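# Put four cartons flat into the blue container

## Task

Get every one of the four cartons into the blue container, each resting flat on the container floor with the same face upward that it had at the start. The cartons must stay put on their own, not because the robot is holding them, and at the end the robot must release everything and pull away from them.

## Robot and tools

Robot: a single six-joint arm (waist, shoulder, elbow, forearm roll, wrist pitch, wrist roll) with a suction cup instead of fingers. The controlled point is the cup point, the middle of the cup rim when nothing touches it. The cup opens along the cup point's own +z axis, so pointing it down means tool +z along scene -z. From about 4 cm behind the rim, the tool body and its camera stick out up to about 9 cm sideways, so watch clearance near container walls.

Frame: every pose uses the scene frame. Its origin sits on the table surface beneath the arm base, +z is up, and +y is to the left for someone facing along +x. The base may be slightly tilted. The reported cup point position can be a little wrong, more so far from the base. Quaternions are always written w first: qw, qx, qy, qz.

A row is 8 plain numbers: x, y, z in metres (an absolute target for the cup point, not an offset), then qw, qx, qy, qz (absolute target orientation), then the suction value in [-1, 1]. Suction is on for any value above 0.01 and off at 0.01 or below, and it keeps its last setting. Repeat the wanted quaternion in every row, because the reported one may drift. A target more than 0.6 m from the last reported position along any cup point axis gets the call refused, and nothing is sent. On each control step the commanded pose is also trimmed to at most 70 mm and 16 degrees from the measured pose; when position and orientation conflict, position wins.

execute_actions: argument actions, a list holding one item or none, plus optional pictures (true/false). An empty list just reports the state with images. An action item is {"rows": [...], "steps": n}: 1 to 15 rows, steps 1 to 15 (default 15, each step 1/30 s, at least 4 needed); each row is used for one step and the last row repeats for the remaining steps. A wait item is {"steps": n} with n up to 300, counted from the previous result, so your reply time is included. The result is taken 4 steps before the action finishes; those remaining steps run while you compose the next reply. After an action the arm only continues to the last trimmed pose, so a far target can need several calls; check the reported pose. A "Hand target" line, shown only when nothing is pending, gives the pose the controller is currently heading to.

move: target is one 8-number row (absolute pose plus suction, suction applied at the start); speed is the path's top speed in m/s, 0.002 to 0.5, default 0.25, with rotation capped at twice that value in rad/s. The path is straight, lasts 0.5 to 10 s (cut off at 10 s), ignores obstacles, and rotation takes the shorter way. The real cup point trails the path and may overshoot speed, especially with the arm almost straight. The result has a move: line with the outcome (done, off_target, moving, held, fault), any limits (paced = the pose was trimmed; held = a check blocked some steps, after which the arm may jump fast) and the remaining distance to target. Images are included.

wait: seconds from 0 to 10; sends nothing new, returns a state result with images.

zoom_image: camera is cam_high, cam_low or cam_wrist; region is [x0, y0, x1, y1] in that camera's image pixels with (0, 0) at top left, at most 504 by 504. Image sizes: cam_high 896x504, cam_low 896x504, cam_wrist 616x616. Calibration matrices for each camera are provided and may be off by a few degrees and millimetres.

finished_scene: scene is the number of the current scene.

Result lines: the state gives end_effector_position and end_effector_quat_wxyz. suction_measured is the vacuum level: near 0 means no seal, 0.83 or more means airtight, in between means leaking. part_present turns to 1 at 0.50 and back to 0 below 0.45. HELD marks steps where the clearance check (which treats the mount under the base as arm) kept back all or part of a row; "pose unreachable" means the check altered or blocked a command. Flange force is the estimated external force at the tool, including held weight; it is noisy, worst after abrupt stops, and may read "no reading". MOTOR HOT warns of heating; OVER-TEMPERATURE FAULT means the brakes were applied until cooled.

Picking: switch suction on and press the 36 mm rim onto a smooth flat face of a carton so it seals all round; avoid edges, seams and holes. Under vacuum the cup compresses, so the held carton sits up to about 12 mm nearer the tool than the cup point suggests, and vacuum alone may lift a carton. To release, set the carton down on its support, switch suction off, then lift at least 15 mm clear. If the cup seals to the table, turning suction off frees it.

Avoid: the arm is stiff, so commanding even slightly below a firm contact can trigger a fault. A joint torque reaching its limit (waist, shoulder, elbow 152 N m; forearm roll, wrist pitch, wrist roll 38 N m) or any outside force of 150 N stops the arm for 10 s and drops the rest of the call. Approach contacts slowly, do not drop or slam cartons, do not knock anything off the table, and keep cartons upright. Loose items may occasionally get a small shove from outside.

Each tool is called after ">>>" as name(argument=value, ...) on one line, values as JSON.

## Session

>>> execute_actions(actions=[])

Scene clock: 0.00 s of 6000.00 s.
end_effector_position=(+0.4962, -0.0208, +0.3280) suction_measured=0.00 part_present=0 end_effector_quat_wxyz=(+0.008, +0.021, +1.000, +0.002)
Joint positions: [ 0.263  0.133  0.194 -0.003 -1.63  -0.261]
Joint velocities: [-0.001  0.    -0.001  0.001  0.001 -0.   ]
Flange force (N, the push that the arm receives, along the end effector's own x y z axes): no reading
Hand target: +0.496, -0.021, +0.328; +0.008, +0.021, +1.000, +0.002

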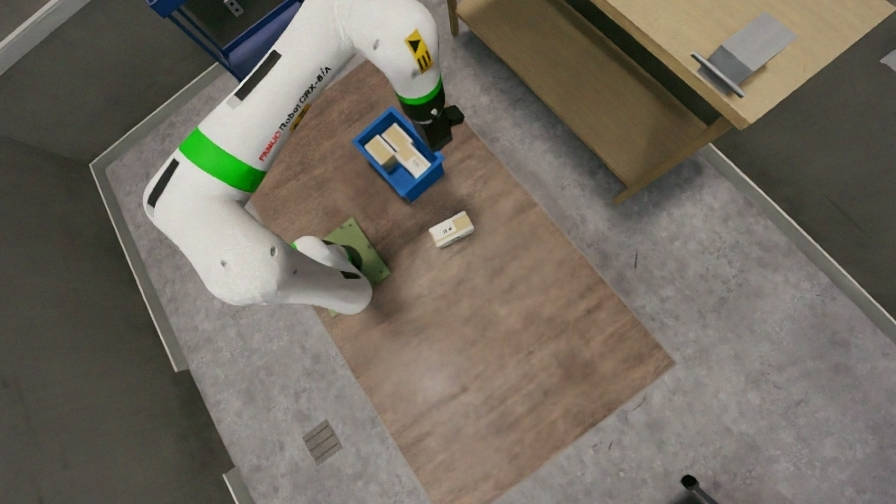

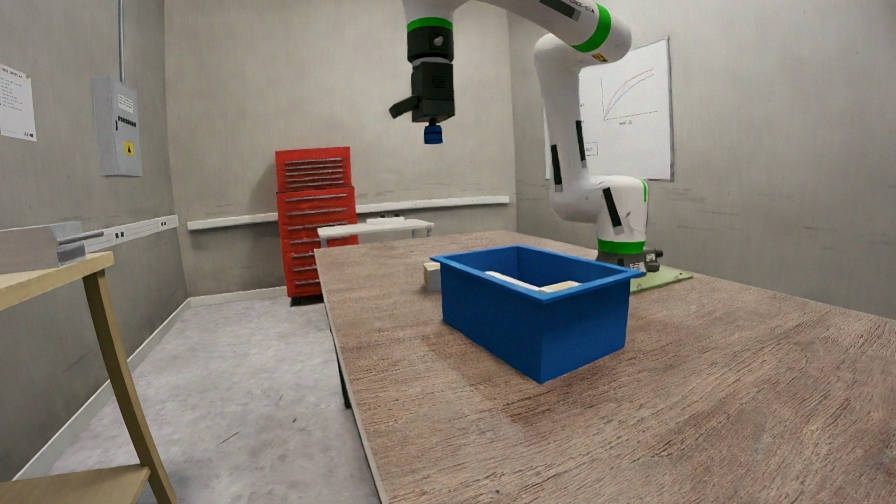

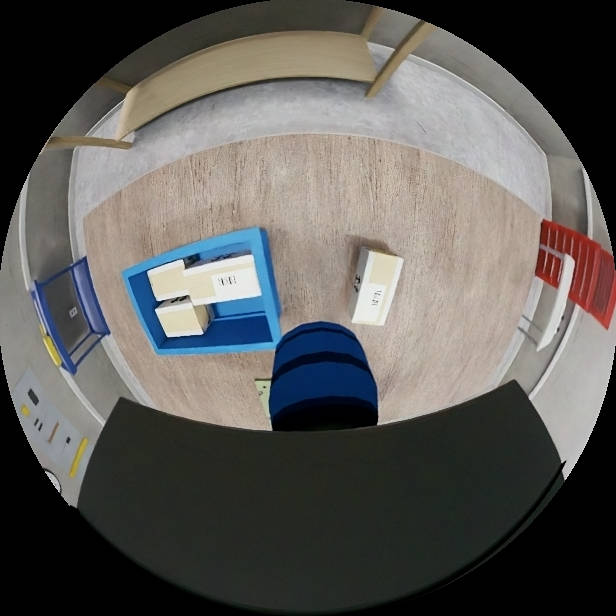

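>>> zoom_image(camera="cam_high", region=[330, 90, 500, 260])

>>> zoom_image(camera="cam_wrist", region=[100, 200, 420, 380])

Region (330, 90, 500, 260) of cam_high's 896x504 image, scaled by 2.965, with more detail than that image has.

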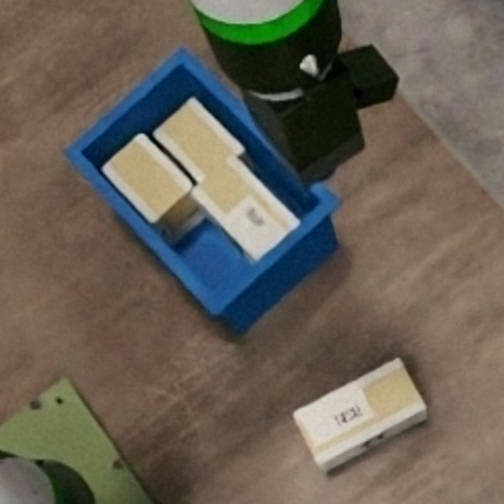

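Region (100, 200, 420, 380) of cam_wrist's 616x616 image, scaled by 1.575, with more detail than that image has; it fills the top 284 rows of this view, and the rest is white.

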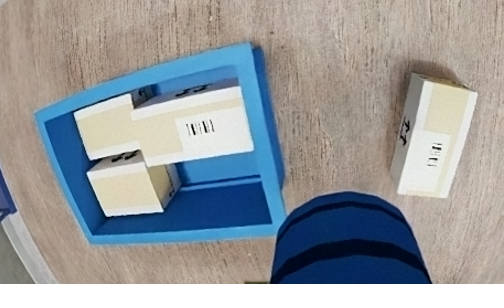

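>>> move(target=[0.40,0.17,0.30,0,0,1,0,0])

>>> zoom_image(camera="cam_wrist", region=[150, 100, 470, 340])

Scene clock: 1.80 s of 6000.00 s.
end_effector_position=(+0.3994, +0.1704, +0.3002) suction_measured=0.00 part_present=0 end_effector_quat_wxyz=(-0.001, +0.000, +1.000, +0.000)
Joint positions: [ 0.737 -0.017 -0.024 -0.009 -1.576 -0.695]
Joint velocities: [ 0.001 -0.002 -0.001  0.001  0.    -0.   ]
Flange force (N, the push that the arm receives, along the end effector's own x y z axes): [7.2 -1.1 3.7]
Hand target: +0.399, +0.170, +0.300; -0.001, +0.000, +1.000, +0.000
Off the commanded pose: 0.001 m, 0 deg.
Kept back: nothing.
move: done
camera_calibration (this result's frames):
cam_wrist: T_world_to_cam=[[0.0114899, -0.99989, 0.00940527, 0.16558], [-0.885481, -0.00580465, 0.464638, 0.23849], [-0.464533, -0.0136668, -0.885451, 0.534566], [0, 0, 0, 1]] pos_world=[0.457599, 0.174252, 0.360963]

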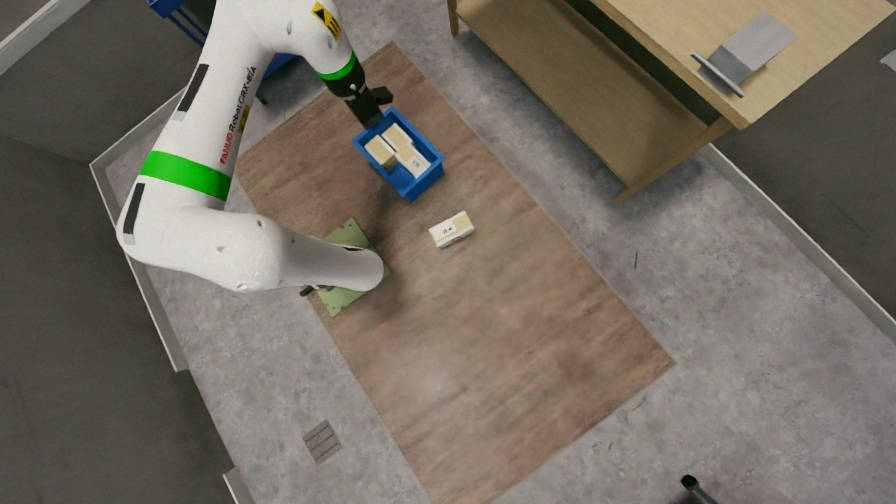

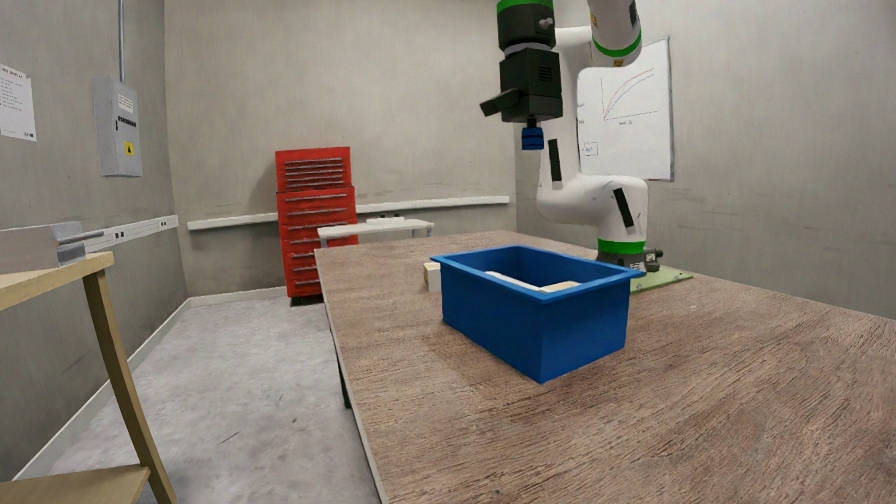

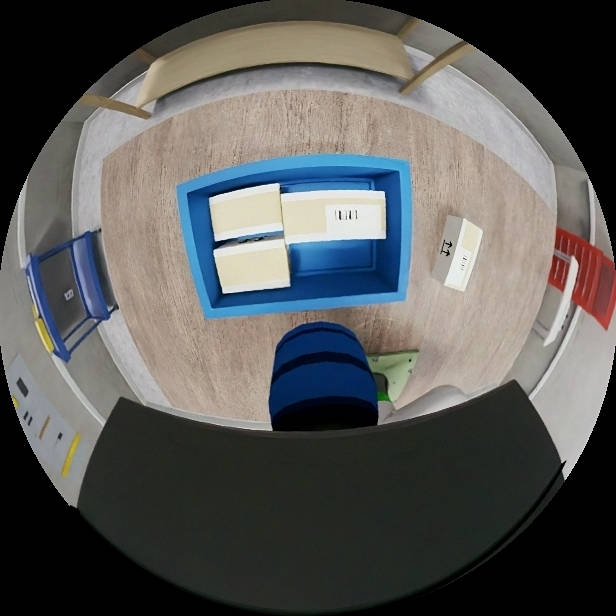

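Region (150, 100, 470, 340) of cam_wrist's 616x616 image, scaled by 1.575, with more detail than that image has; it fills the top 378 rows of this view, and the rest is white.

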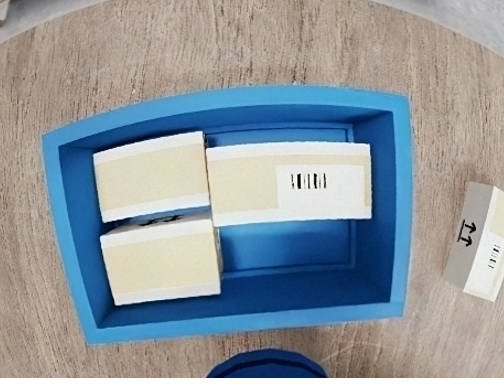

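>>> move(target=[0.445,0.135,0.16,0,-0.741,0.671,0,0], speed=0.4)

Scene clock: 5.33 s of 6000.00 s.
end_effector_position=(+0.4452, +0.1349, +0.1599) suction_measured=0.00 part_present=0 end_effector_quat_wxyz=(-0.000, +0.741, -0.672, +0.000)
Joint positions: [ 0.614  0.115 -0.22  -0.007 -1.247  1.1  ]
Joint velocities: [-0.001 -0.     0.001 -0.001 -0.002  0.   ]
Flange force (N, the push that the arm receives, along the end effector's own x y z axes): [0.3 7.0 0.3]
Hand target: +0.445, +0.135, +0.160; -0.000, +0.741, -0.672, +0.000
Off the commanded pose: 0.000 m, 0 deg.
Kept back: nothing.
move: done
camera_calibration (this result's frames):
cam_wrist: T_world_to_cam=[[0.993915, 0.109645, 0.0104938, -0.456304], [0.0923268, -0.881284, 0.46348, 0.0269377], [0.0600665, -0.459691, -0.886045, 0.257819], [0, 0, 0, 1]] pos_world=[0.435554, 0.192288, 0.220743]

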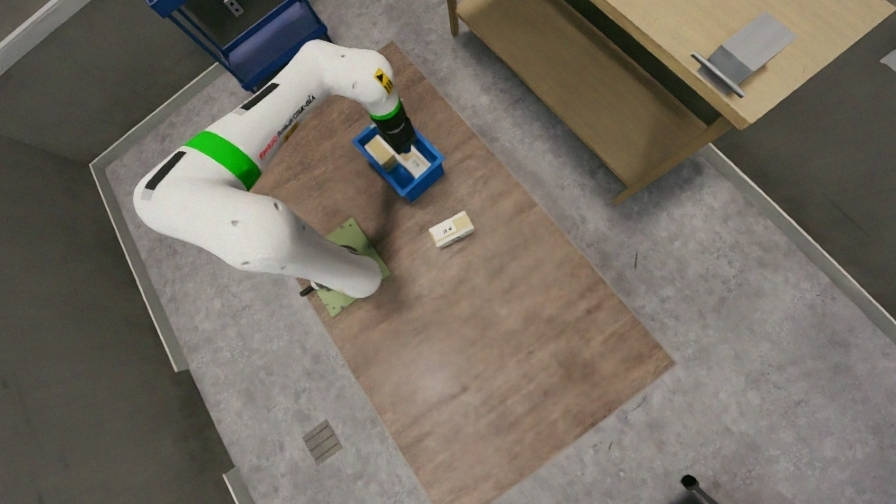

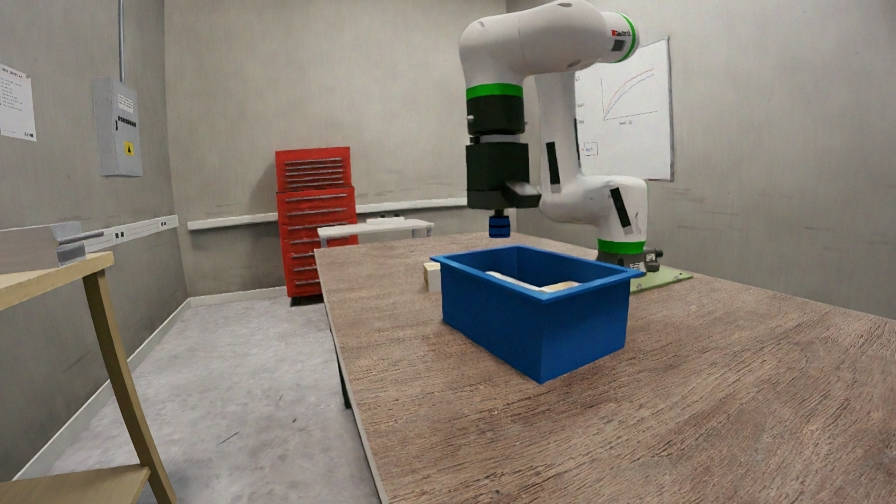

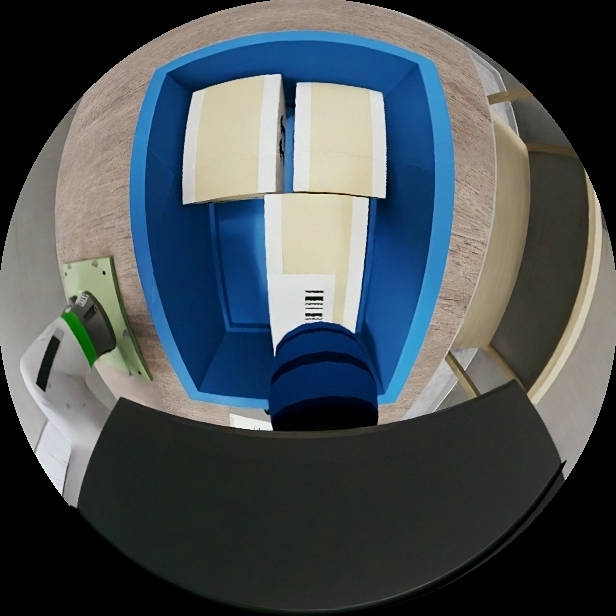

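>>> move(target=[0.445,0.135,0.095,0,-0.741,0.671,0,1], speed=0.15)

>>> move(target=[0.445,0.135,0.080,0,-0.741,0.671,0,1], speed=0.02)

Scene clock: 6.43 s of 6000.00 s.
end_effector_position=(+0.4450, +0.1350, +0.0950) suction_measured=0.00 part_present=0 end_effector_quat_wxyz=(-0.000, +0.741, -0.671, -0.000)
Joint positions: [ 0.615  0.179 -0.311 -0.008 -1.093  1.101]
Joint velocities: [ 0.     0.     0.     0.003 -0.002 -0.   ]
Flange force (N, the push that the arm receives, along the end effector's own x y z axes): [-0.3 7.6 0.3]
Hand target: +0.445, +0.135, +0.095; +0.000, +0.741, -0.671, +0.000
Off the commanded pose: 0.000 m, 0 deg.
Kept back: nothing.
move: done
camera_calibration (this result's frames):
cam_wrist: T_world_to_cam=[[0.993872, 0.11009, 0.00997036, -0.455429], [0.0929753, -0.881321, 0.463281, 0.0569104], [0.0597897, -0.459515, -0.886155, 0.200457], [0, 0, 0, 1]] pos_world=[0.435361, 0.192407, 0.155811]

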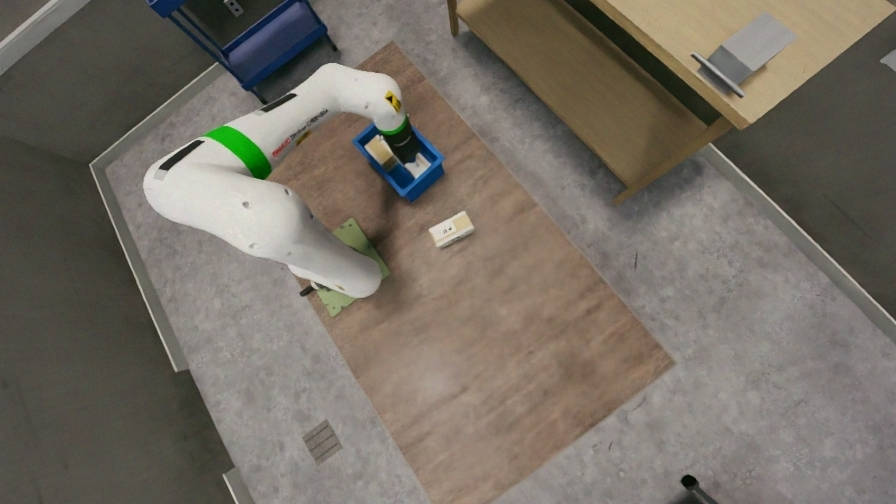

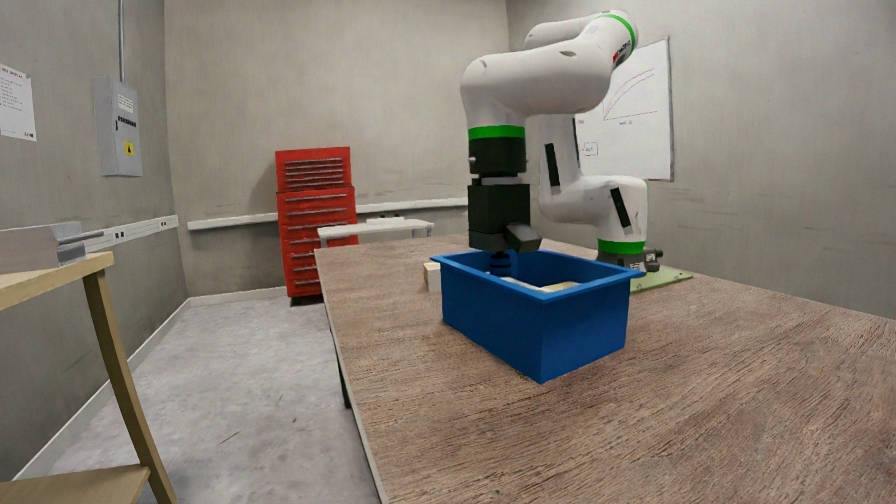

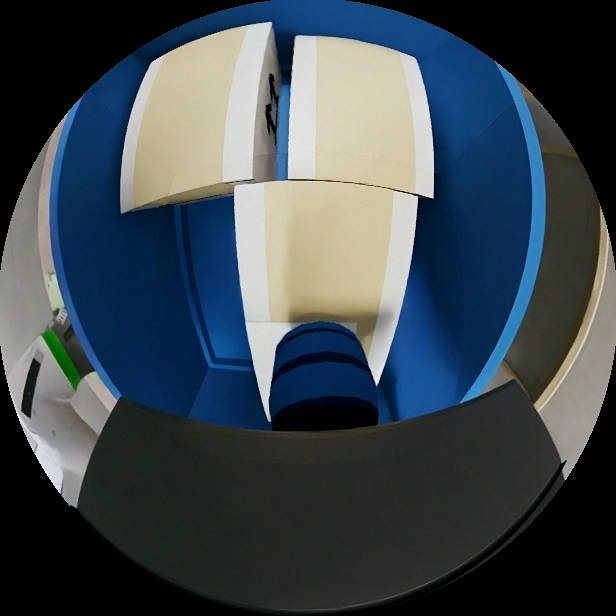

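Scene clock: 7.40 s of 6000.00 s.
end_effector_position=(+0.4450, +0.1350, +0.0800) suction_measured=0.79 part_present=1 end_effector_quat_wxyz=(+0.000, +0.741, -0.671, +0.000)
Joint positions: [ 0.615  0.198 -0.329 -0.008 -1.056  1.101]
Joint velocities: [ 0.001  0.002  0.002  0.001 -0.    -0.   ]
Flange force (N, the push that the arm receives, along the end effector's own x y z axes): [0.0 6.9 4.2]
Hand target: +0.445, +0.135, +0.080; +0.000, +0.741, -0.671, +0.000
Off the commanded pose: 0.000 m, 0 deg.
Kept back: nothing.
move: done
camera_calibration (this result's frames):
cam_wrist: T_world_to_cam=[[0.993826, 0.110507, 0.00991812, -0.455332], [0.0933628, -0.881228, 0.463379, 0.0636598], [0.059947, -0.459592, -0.886105, 0.187107], [0, 0, 0, 1]] pos_world=[0.43536, 0.192409, 0.140814]

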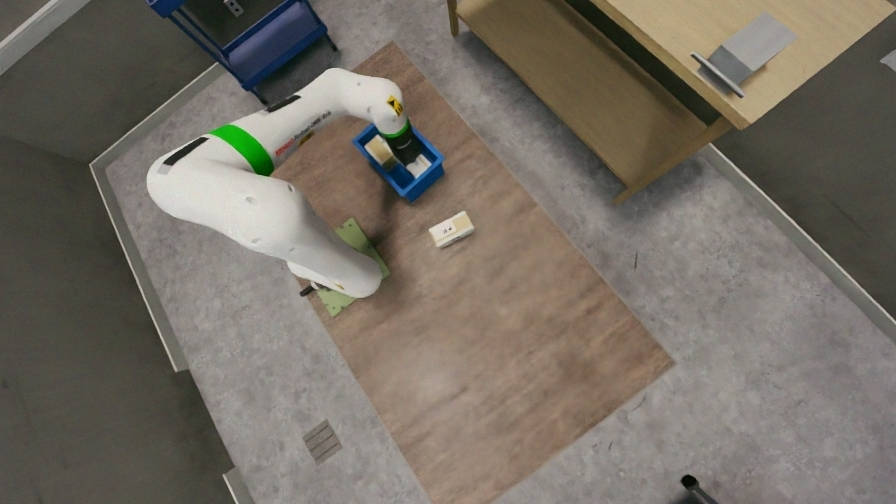

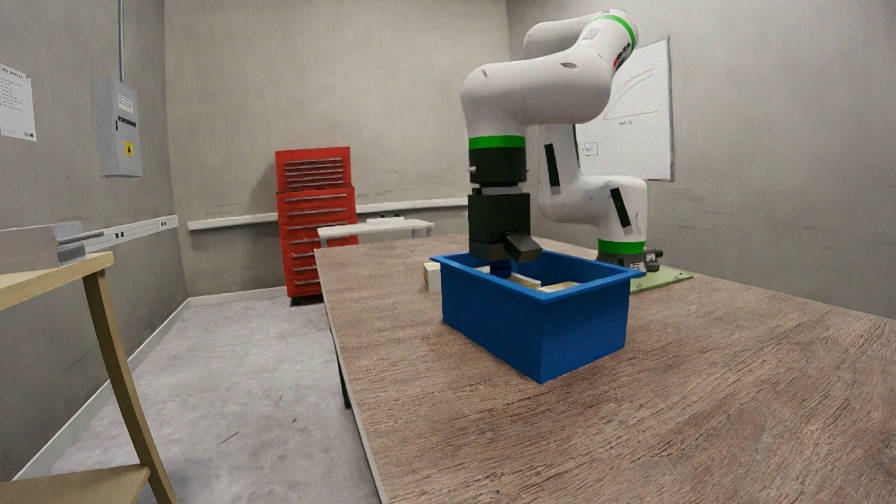

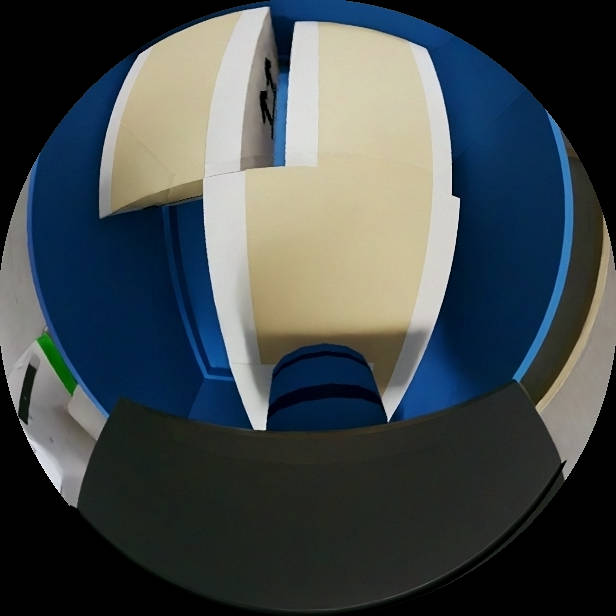

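>>> move(target=[0.463,0.134,0.080,0,-0.741,0.671,0,1], speed=0.02)

>>> move(target=[0.463,0.134,0.072,0,-0.741,0.671,0,1], speed=0.01)

Scene clock: 8.77 s of 6000.00 s.
end_effector_position=(+0.4630, +0.1340, +0.0800) suction_measured=0.91 part_present=1 end_effector_quat_wxyz=(-0.000, +0.741, -0.671, +0.000)
Joint positions: [ 0.592  0.237 -0.281 -0.007 -1.065  1.124]
Joint velocities: [-0.    -0.     0.     0.     0.001  0.001]
Flange force (N, the push that the arm receives, along the end effector's own x y z axes): [-0.2 7.4 1.8]
Hand target: +0.463, +0.134, +0.080; -0.000, +0.741, -0.671, +0.000
Off the commanded pose: 0.000 m, 0 deg.
Kept back: nothing.
move: done
camera_calibration (this result's frames):
cam_wrist: T_world_to_cam=[[0.993811, 0.110634, 0.0100014, -0.473152], [0.0934368, -0.881219, 0.463381, 0.0610367], [0.0600792, -0.459579, -0.886103, 0.18549], [0, 0, 0, 1]] pos_world=[0.453376, 0.191381, 0.140812]

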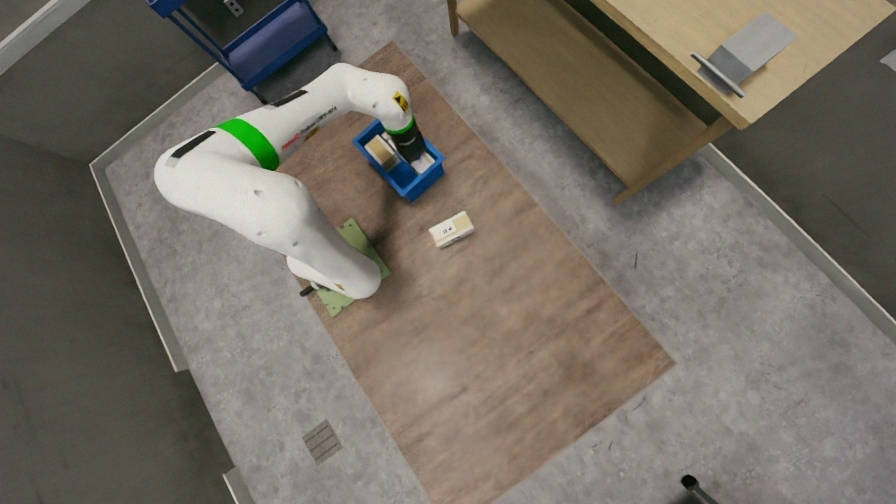

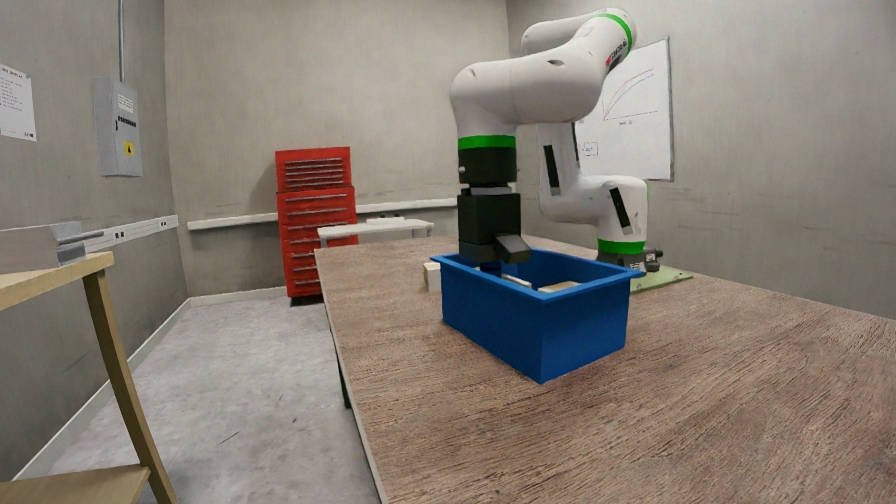

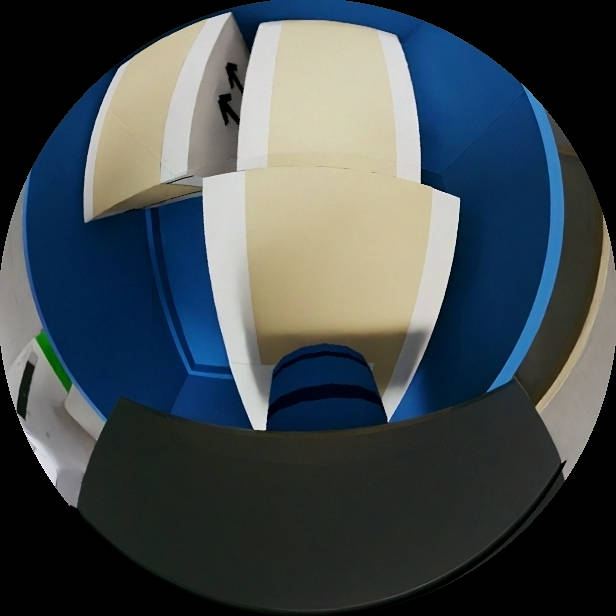

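Scene clock: 9.80 s of 6000.00 s.
end_effector_position=(+0.4631, +0.1340, +0.0721) suction_measured=0.91 part_present=1 end_effector_quat_wxyz=(-0.000, +0.741, -0.671, +0.000)
Joint positions: [ 0.592  0.247 -0.29  -0.007 -1.046  1.124]
Joint velocities: [ 0.002  0.002 -0.    -0.    -0.    -0.   ]
Flange force (N, the push that the arm receives, along the end effector's own x y z axes): [-9.5 9.6 -44.5]
Hand target: +0.463, +0.134, +0.072; +0.000, +0.741, -0.671, +0.000
Off the commanded pose: 0.000 m, 0 deg.
Kept back: nothing.
move: done
camera_calibration (this result's frames):
cam_wrist: T_world_to_cam=[[0.993812, 0.110606, 0.0102347, -0.47314], [0.0933073, -0.881254, 0.463342, 0.0647328], [0.0602678, -0.45952, -0.88612, 0.178449], [0, 0, 0, 1]] pos_world=[0.453417, 0.191379, 0.132976]

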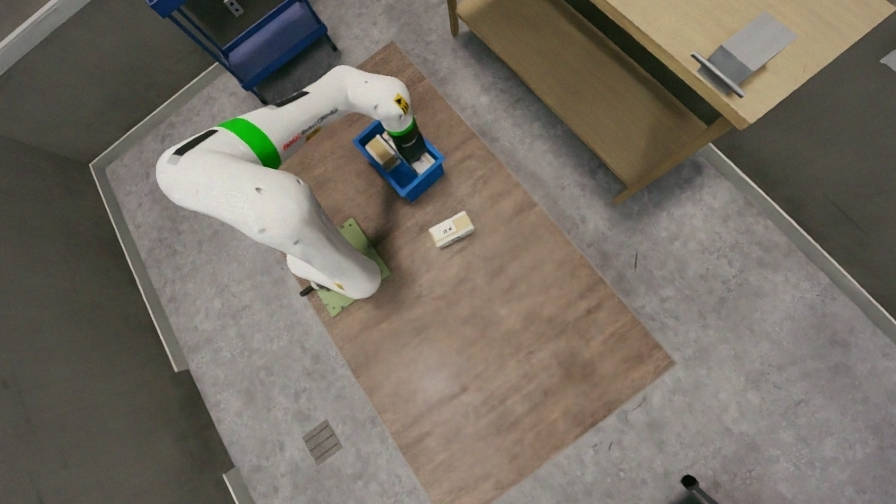

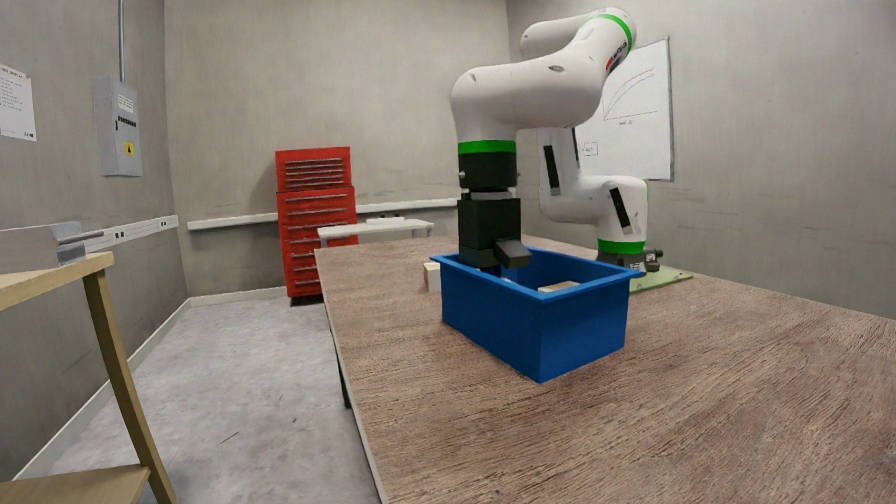

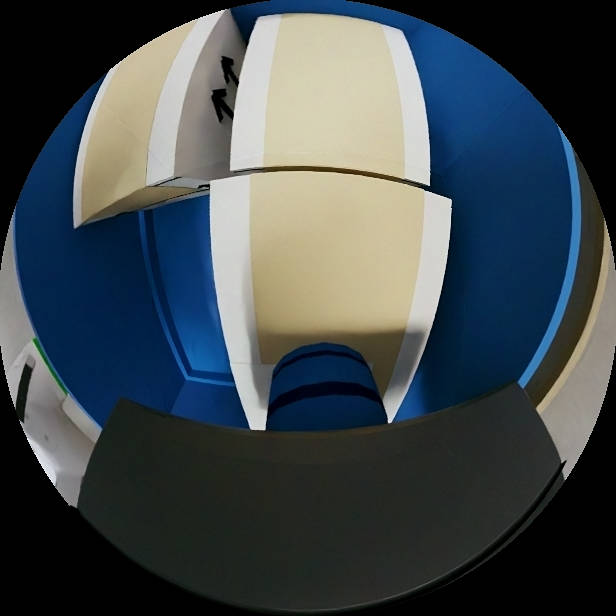

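>>> move(target=[0.463,0.134,0.10,0,-0.741,0.671,0,0], speed=0.04)

>>> move(target=[0.40,0.09,0.22,0,-0.741,0.671,0,0])

Scene clock: 11.00 s of 6000.00 s.
end_effector_position=(+0.4630, +0.1340, +0.1000) suction_measured=0.00 part_present=0 end_effector_quat_wxyz=(+0.000, +0.741, -0.671, -0.000)
Joint positions: [ 0.592  0.214 -0.257 -0.007 -1.112  1.124]
Joint velocities: [ 0.     0.001  0.002 -0.002 -0.002  0.   ]
Flange force (N, the push that the arm receives, along the end effector's own x y z axes): [0.0 5.4 -0.4]
Hand target: +0.463, +0.134, +0.100; -0.000, +0.741, -0.671, -0.000
Off the commanded pose: 0.000 m, 0 deg.
Kept back: nothing.
move: done
camera_calibration (this result's frames):
cam_wrist: T_world_to_cam=[[0.993799, 0.110754, 0.00986608, -0.473326], [0.0936089, -0.881231, 0.463324, 0.0517272], [0.0600092, -0.459528, -0.886134, 0.20329], [0, 0, 0, 1]] pos_world=[0.45335, 0.191424, 0.160845]

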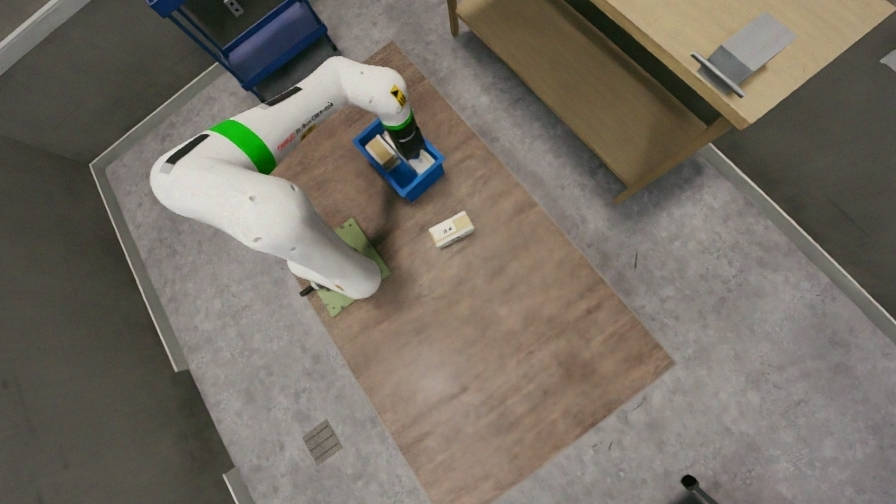

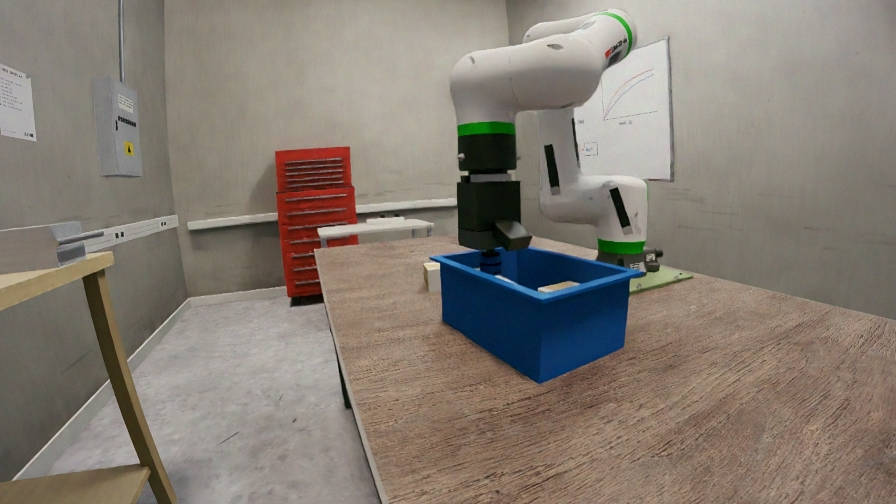

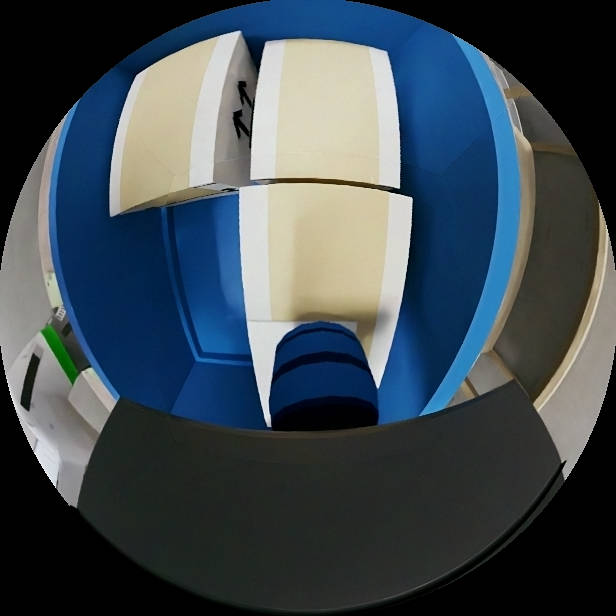

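Scene clock: 12.00 s of 6000.00 s.
end_effector_position=(+0.4000, +0.0899, +0.2202) suction_measured=0.00 part_present=0 end_effector_quat_wxyz=(+0.000, +0.741, -0.671, -0.000)
Joint positions: [ 0.578 -0.062 -0.255 -0.006 -1.39   1.136]
Joint velocities: [ 0.002 -0.002  0.002  0.    -0.003 -0.001]
Flange force (N, the push that the arm receives, along the end effector's own x y z axes): [-4.0 8.4 2.2]
Hand target: +0.400, +0.090, +0.220; -0.000, +0.742, -0.671, -0.000
Off the commanded pose: 0.000 m, 0 deg.
Kept back: nothing.
move: done
camera_calibration (this result's frames):
cam_wrist: T_world_to_cam=[[0.993757, 0.111139, 0.00979662, -0.407069], [0.0939819, -0.881185, 0.463336, -0.0370401], [0.0601275, -0.459522, -0.886129, 0.293228], [0, 0, 0, 1]] pos_world=[0.390378, 0.147347, 0.280987]

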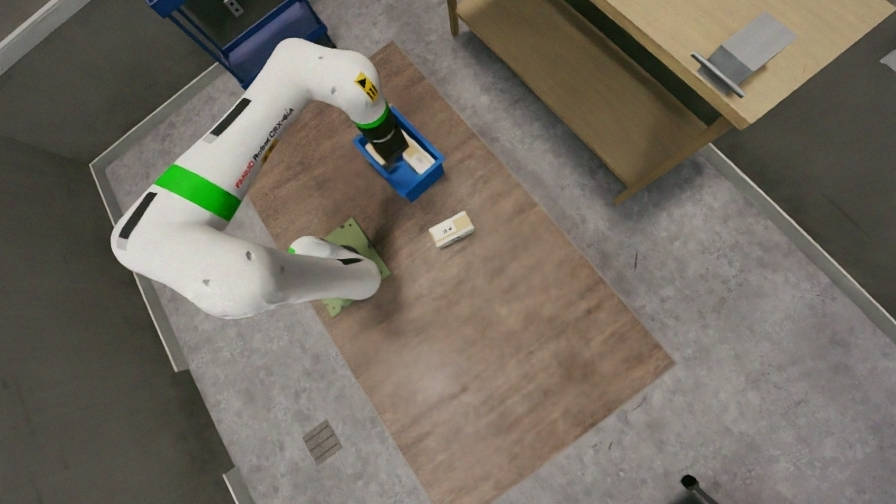

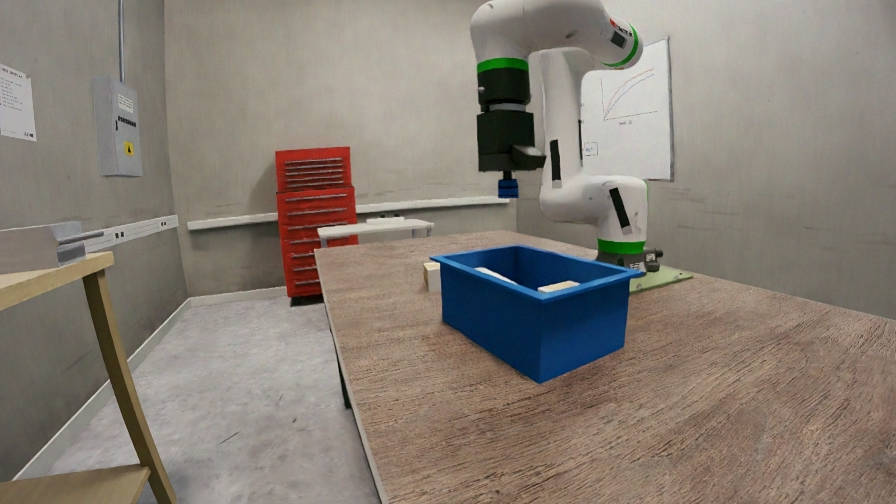

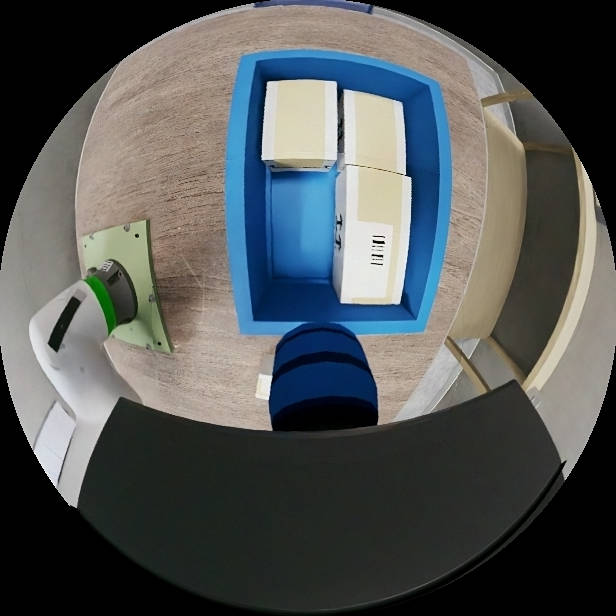

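>>> zoom_image(camera="cam_wrist", region=[220, 40, 460, 340])

Region (220, 40, 460, 340) of cam_wrist's 616x616 image, scaled by 1.680, with more detail than that image has; it fills the left 403 columns of this view, and the rest is white.

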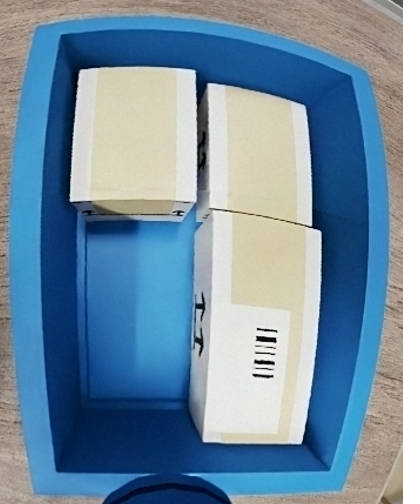

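>>> move(target=[0.42,0.23,0.22,0,-0.741,0.671,0,0])

>>> zoom_image(camera="cam_wrist", region=[160, 120, 460, 360])

Scene clock: 13.23 s of 6000.00 s.
end_effector_position=(+0.4197, +0.2301, +0.2199) suction_measured=0.00 part_present=0 end_effector_quat_wxyz=(+0.000, +0.741, -0.671, -0.000)
Joint positions: [ 0.809  0.112 -0.078 -0.01  -1.393  0.905]
Joint velocities: [ 0.001  0.001 -0.    -0.002 -0.001  0.   ]
Flange force (N, the push that the arm receives, along the end effector's own x y z axes): [0.8 5.4 2.4]
Hand target: +0.420, +0.230, +0.220; +0.000, +0.741, -0.671, -0.000
Off the commanded pose: 0.000 m, 0 deg.
Kept back: nothing.
move: done
camera_calibration (this result's frames):
cam_wrist: T_world_to_cam=[[0.993833, 0.110509, 0.00915178, -0.44195], [0.0937267, -0.881268, 0.463229, 0.0848483], [0.0592562, -0.459515, -0.886191, 0.3566], [0, 0, 0, 1]] pos_world=[0.410142, 0.287477, 0.280756]

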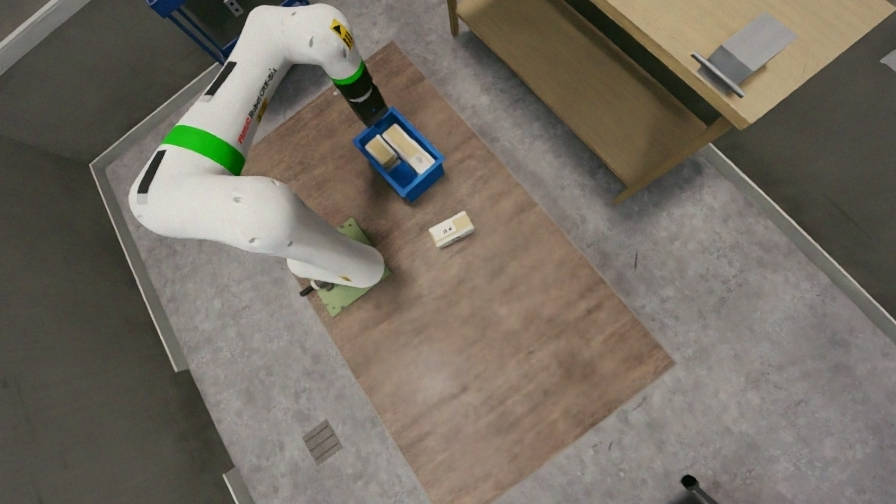

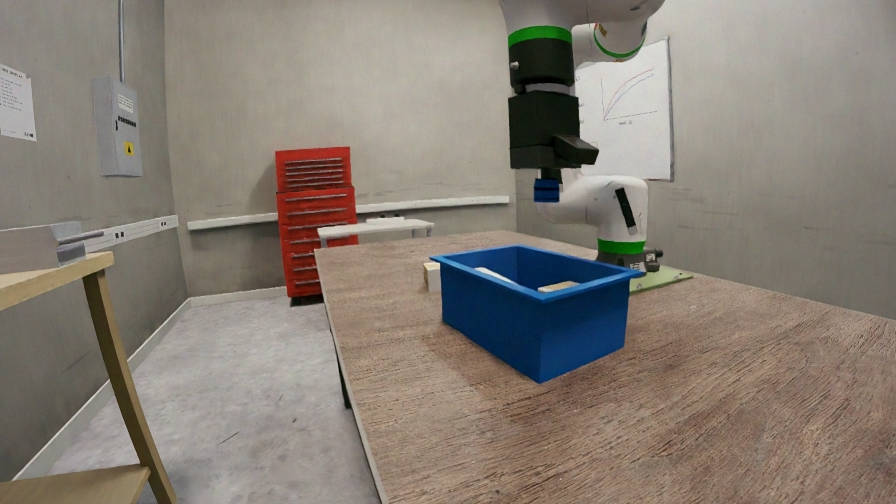

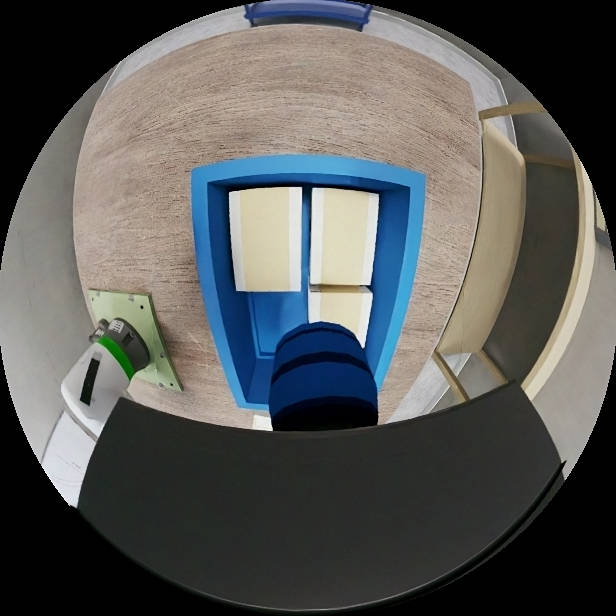

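Region (160, 120, 460, 360) of cam_wrist's 616x616 image, scaled by 1.680, with more detail than that image has; it fills the top 403 rows of this view, and the rest is white.

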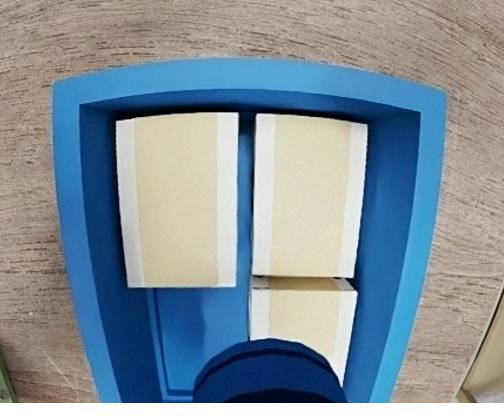

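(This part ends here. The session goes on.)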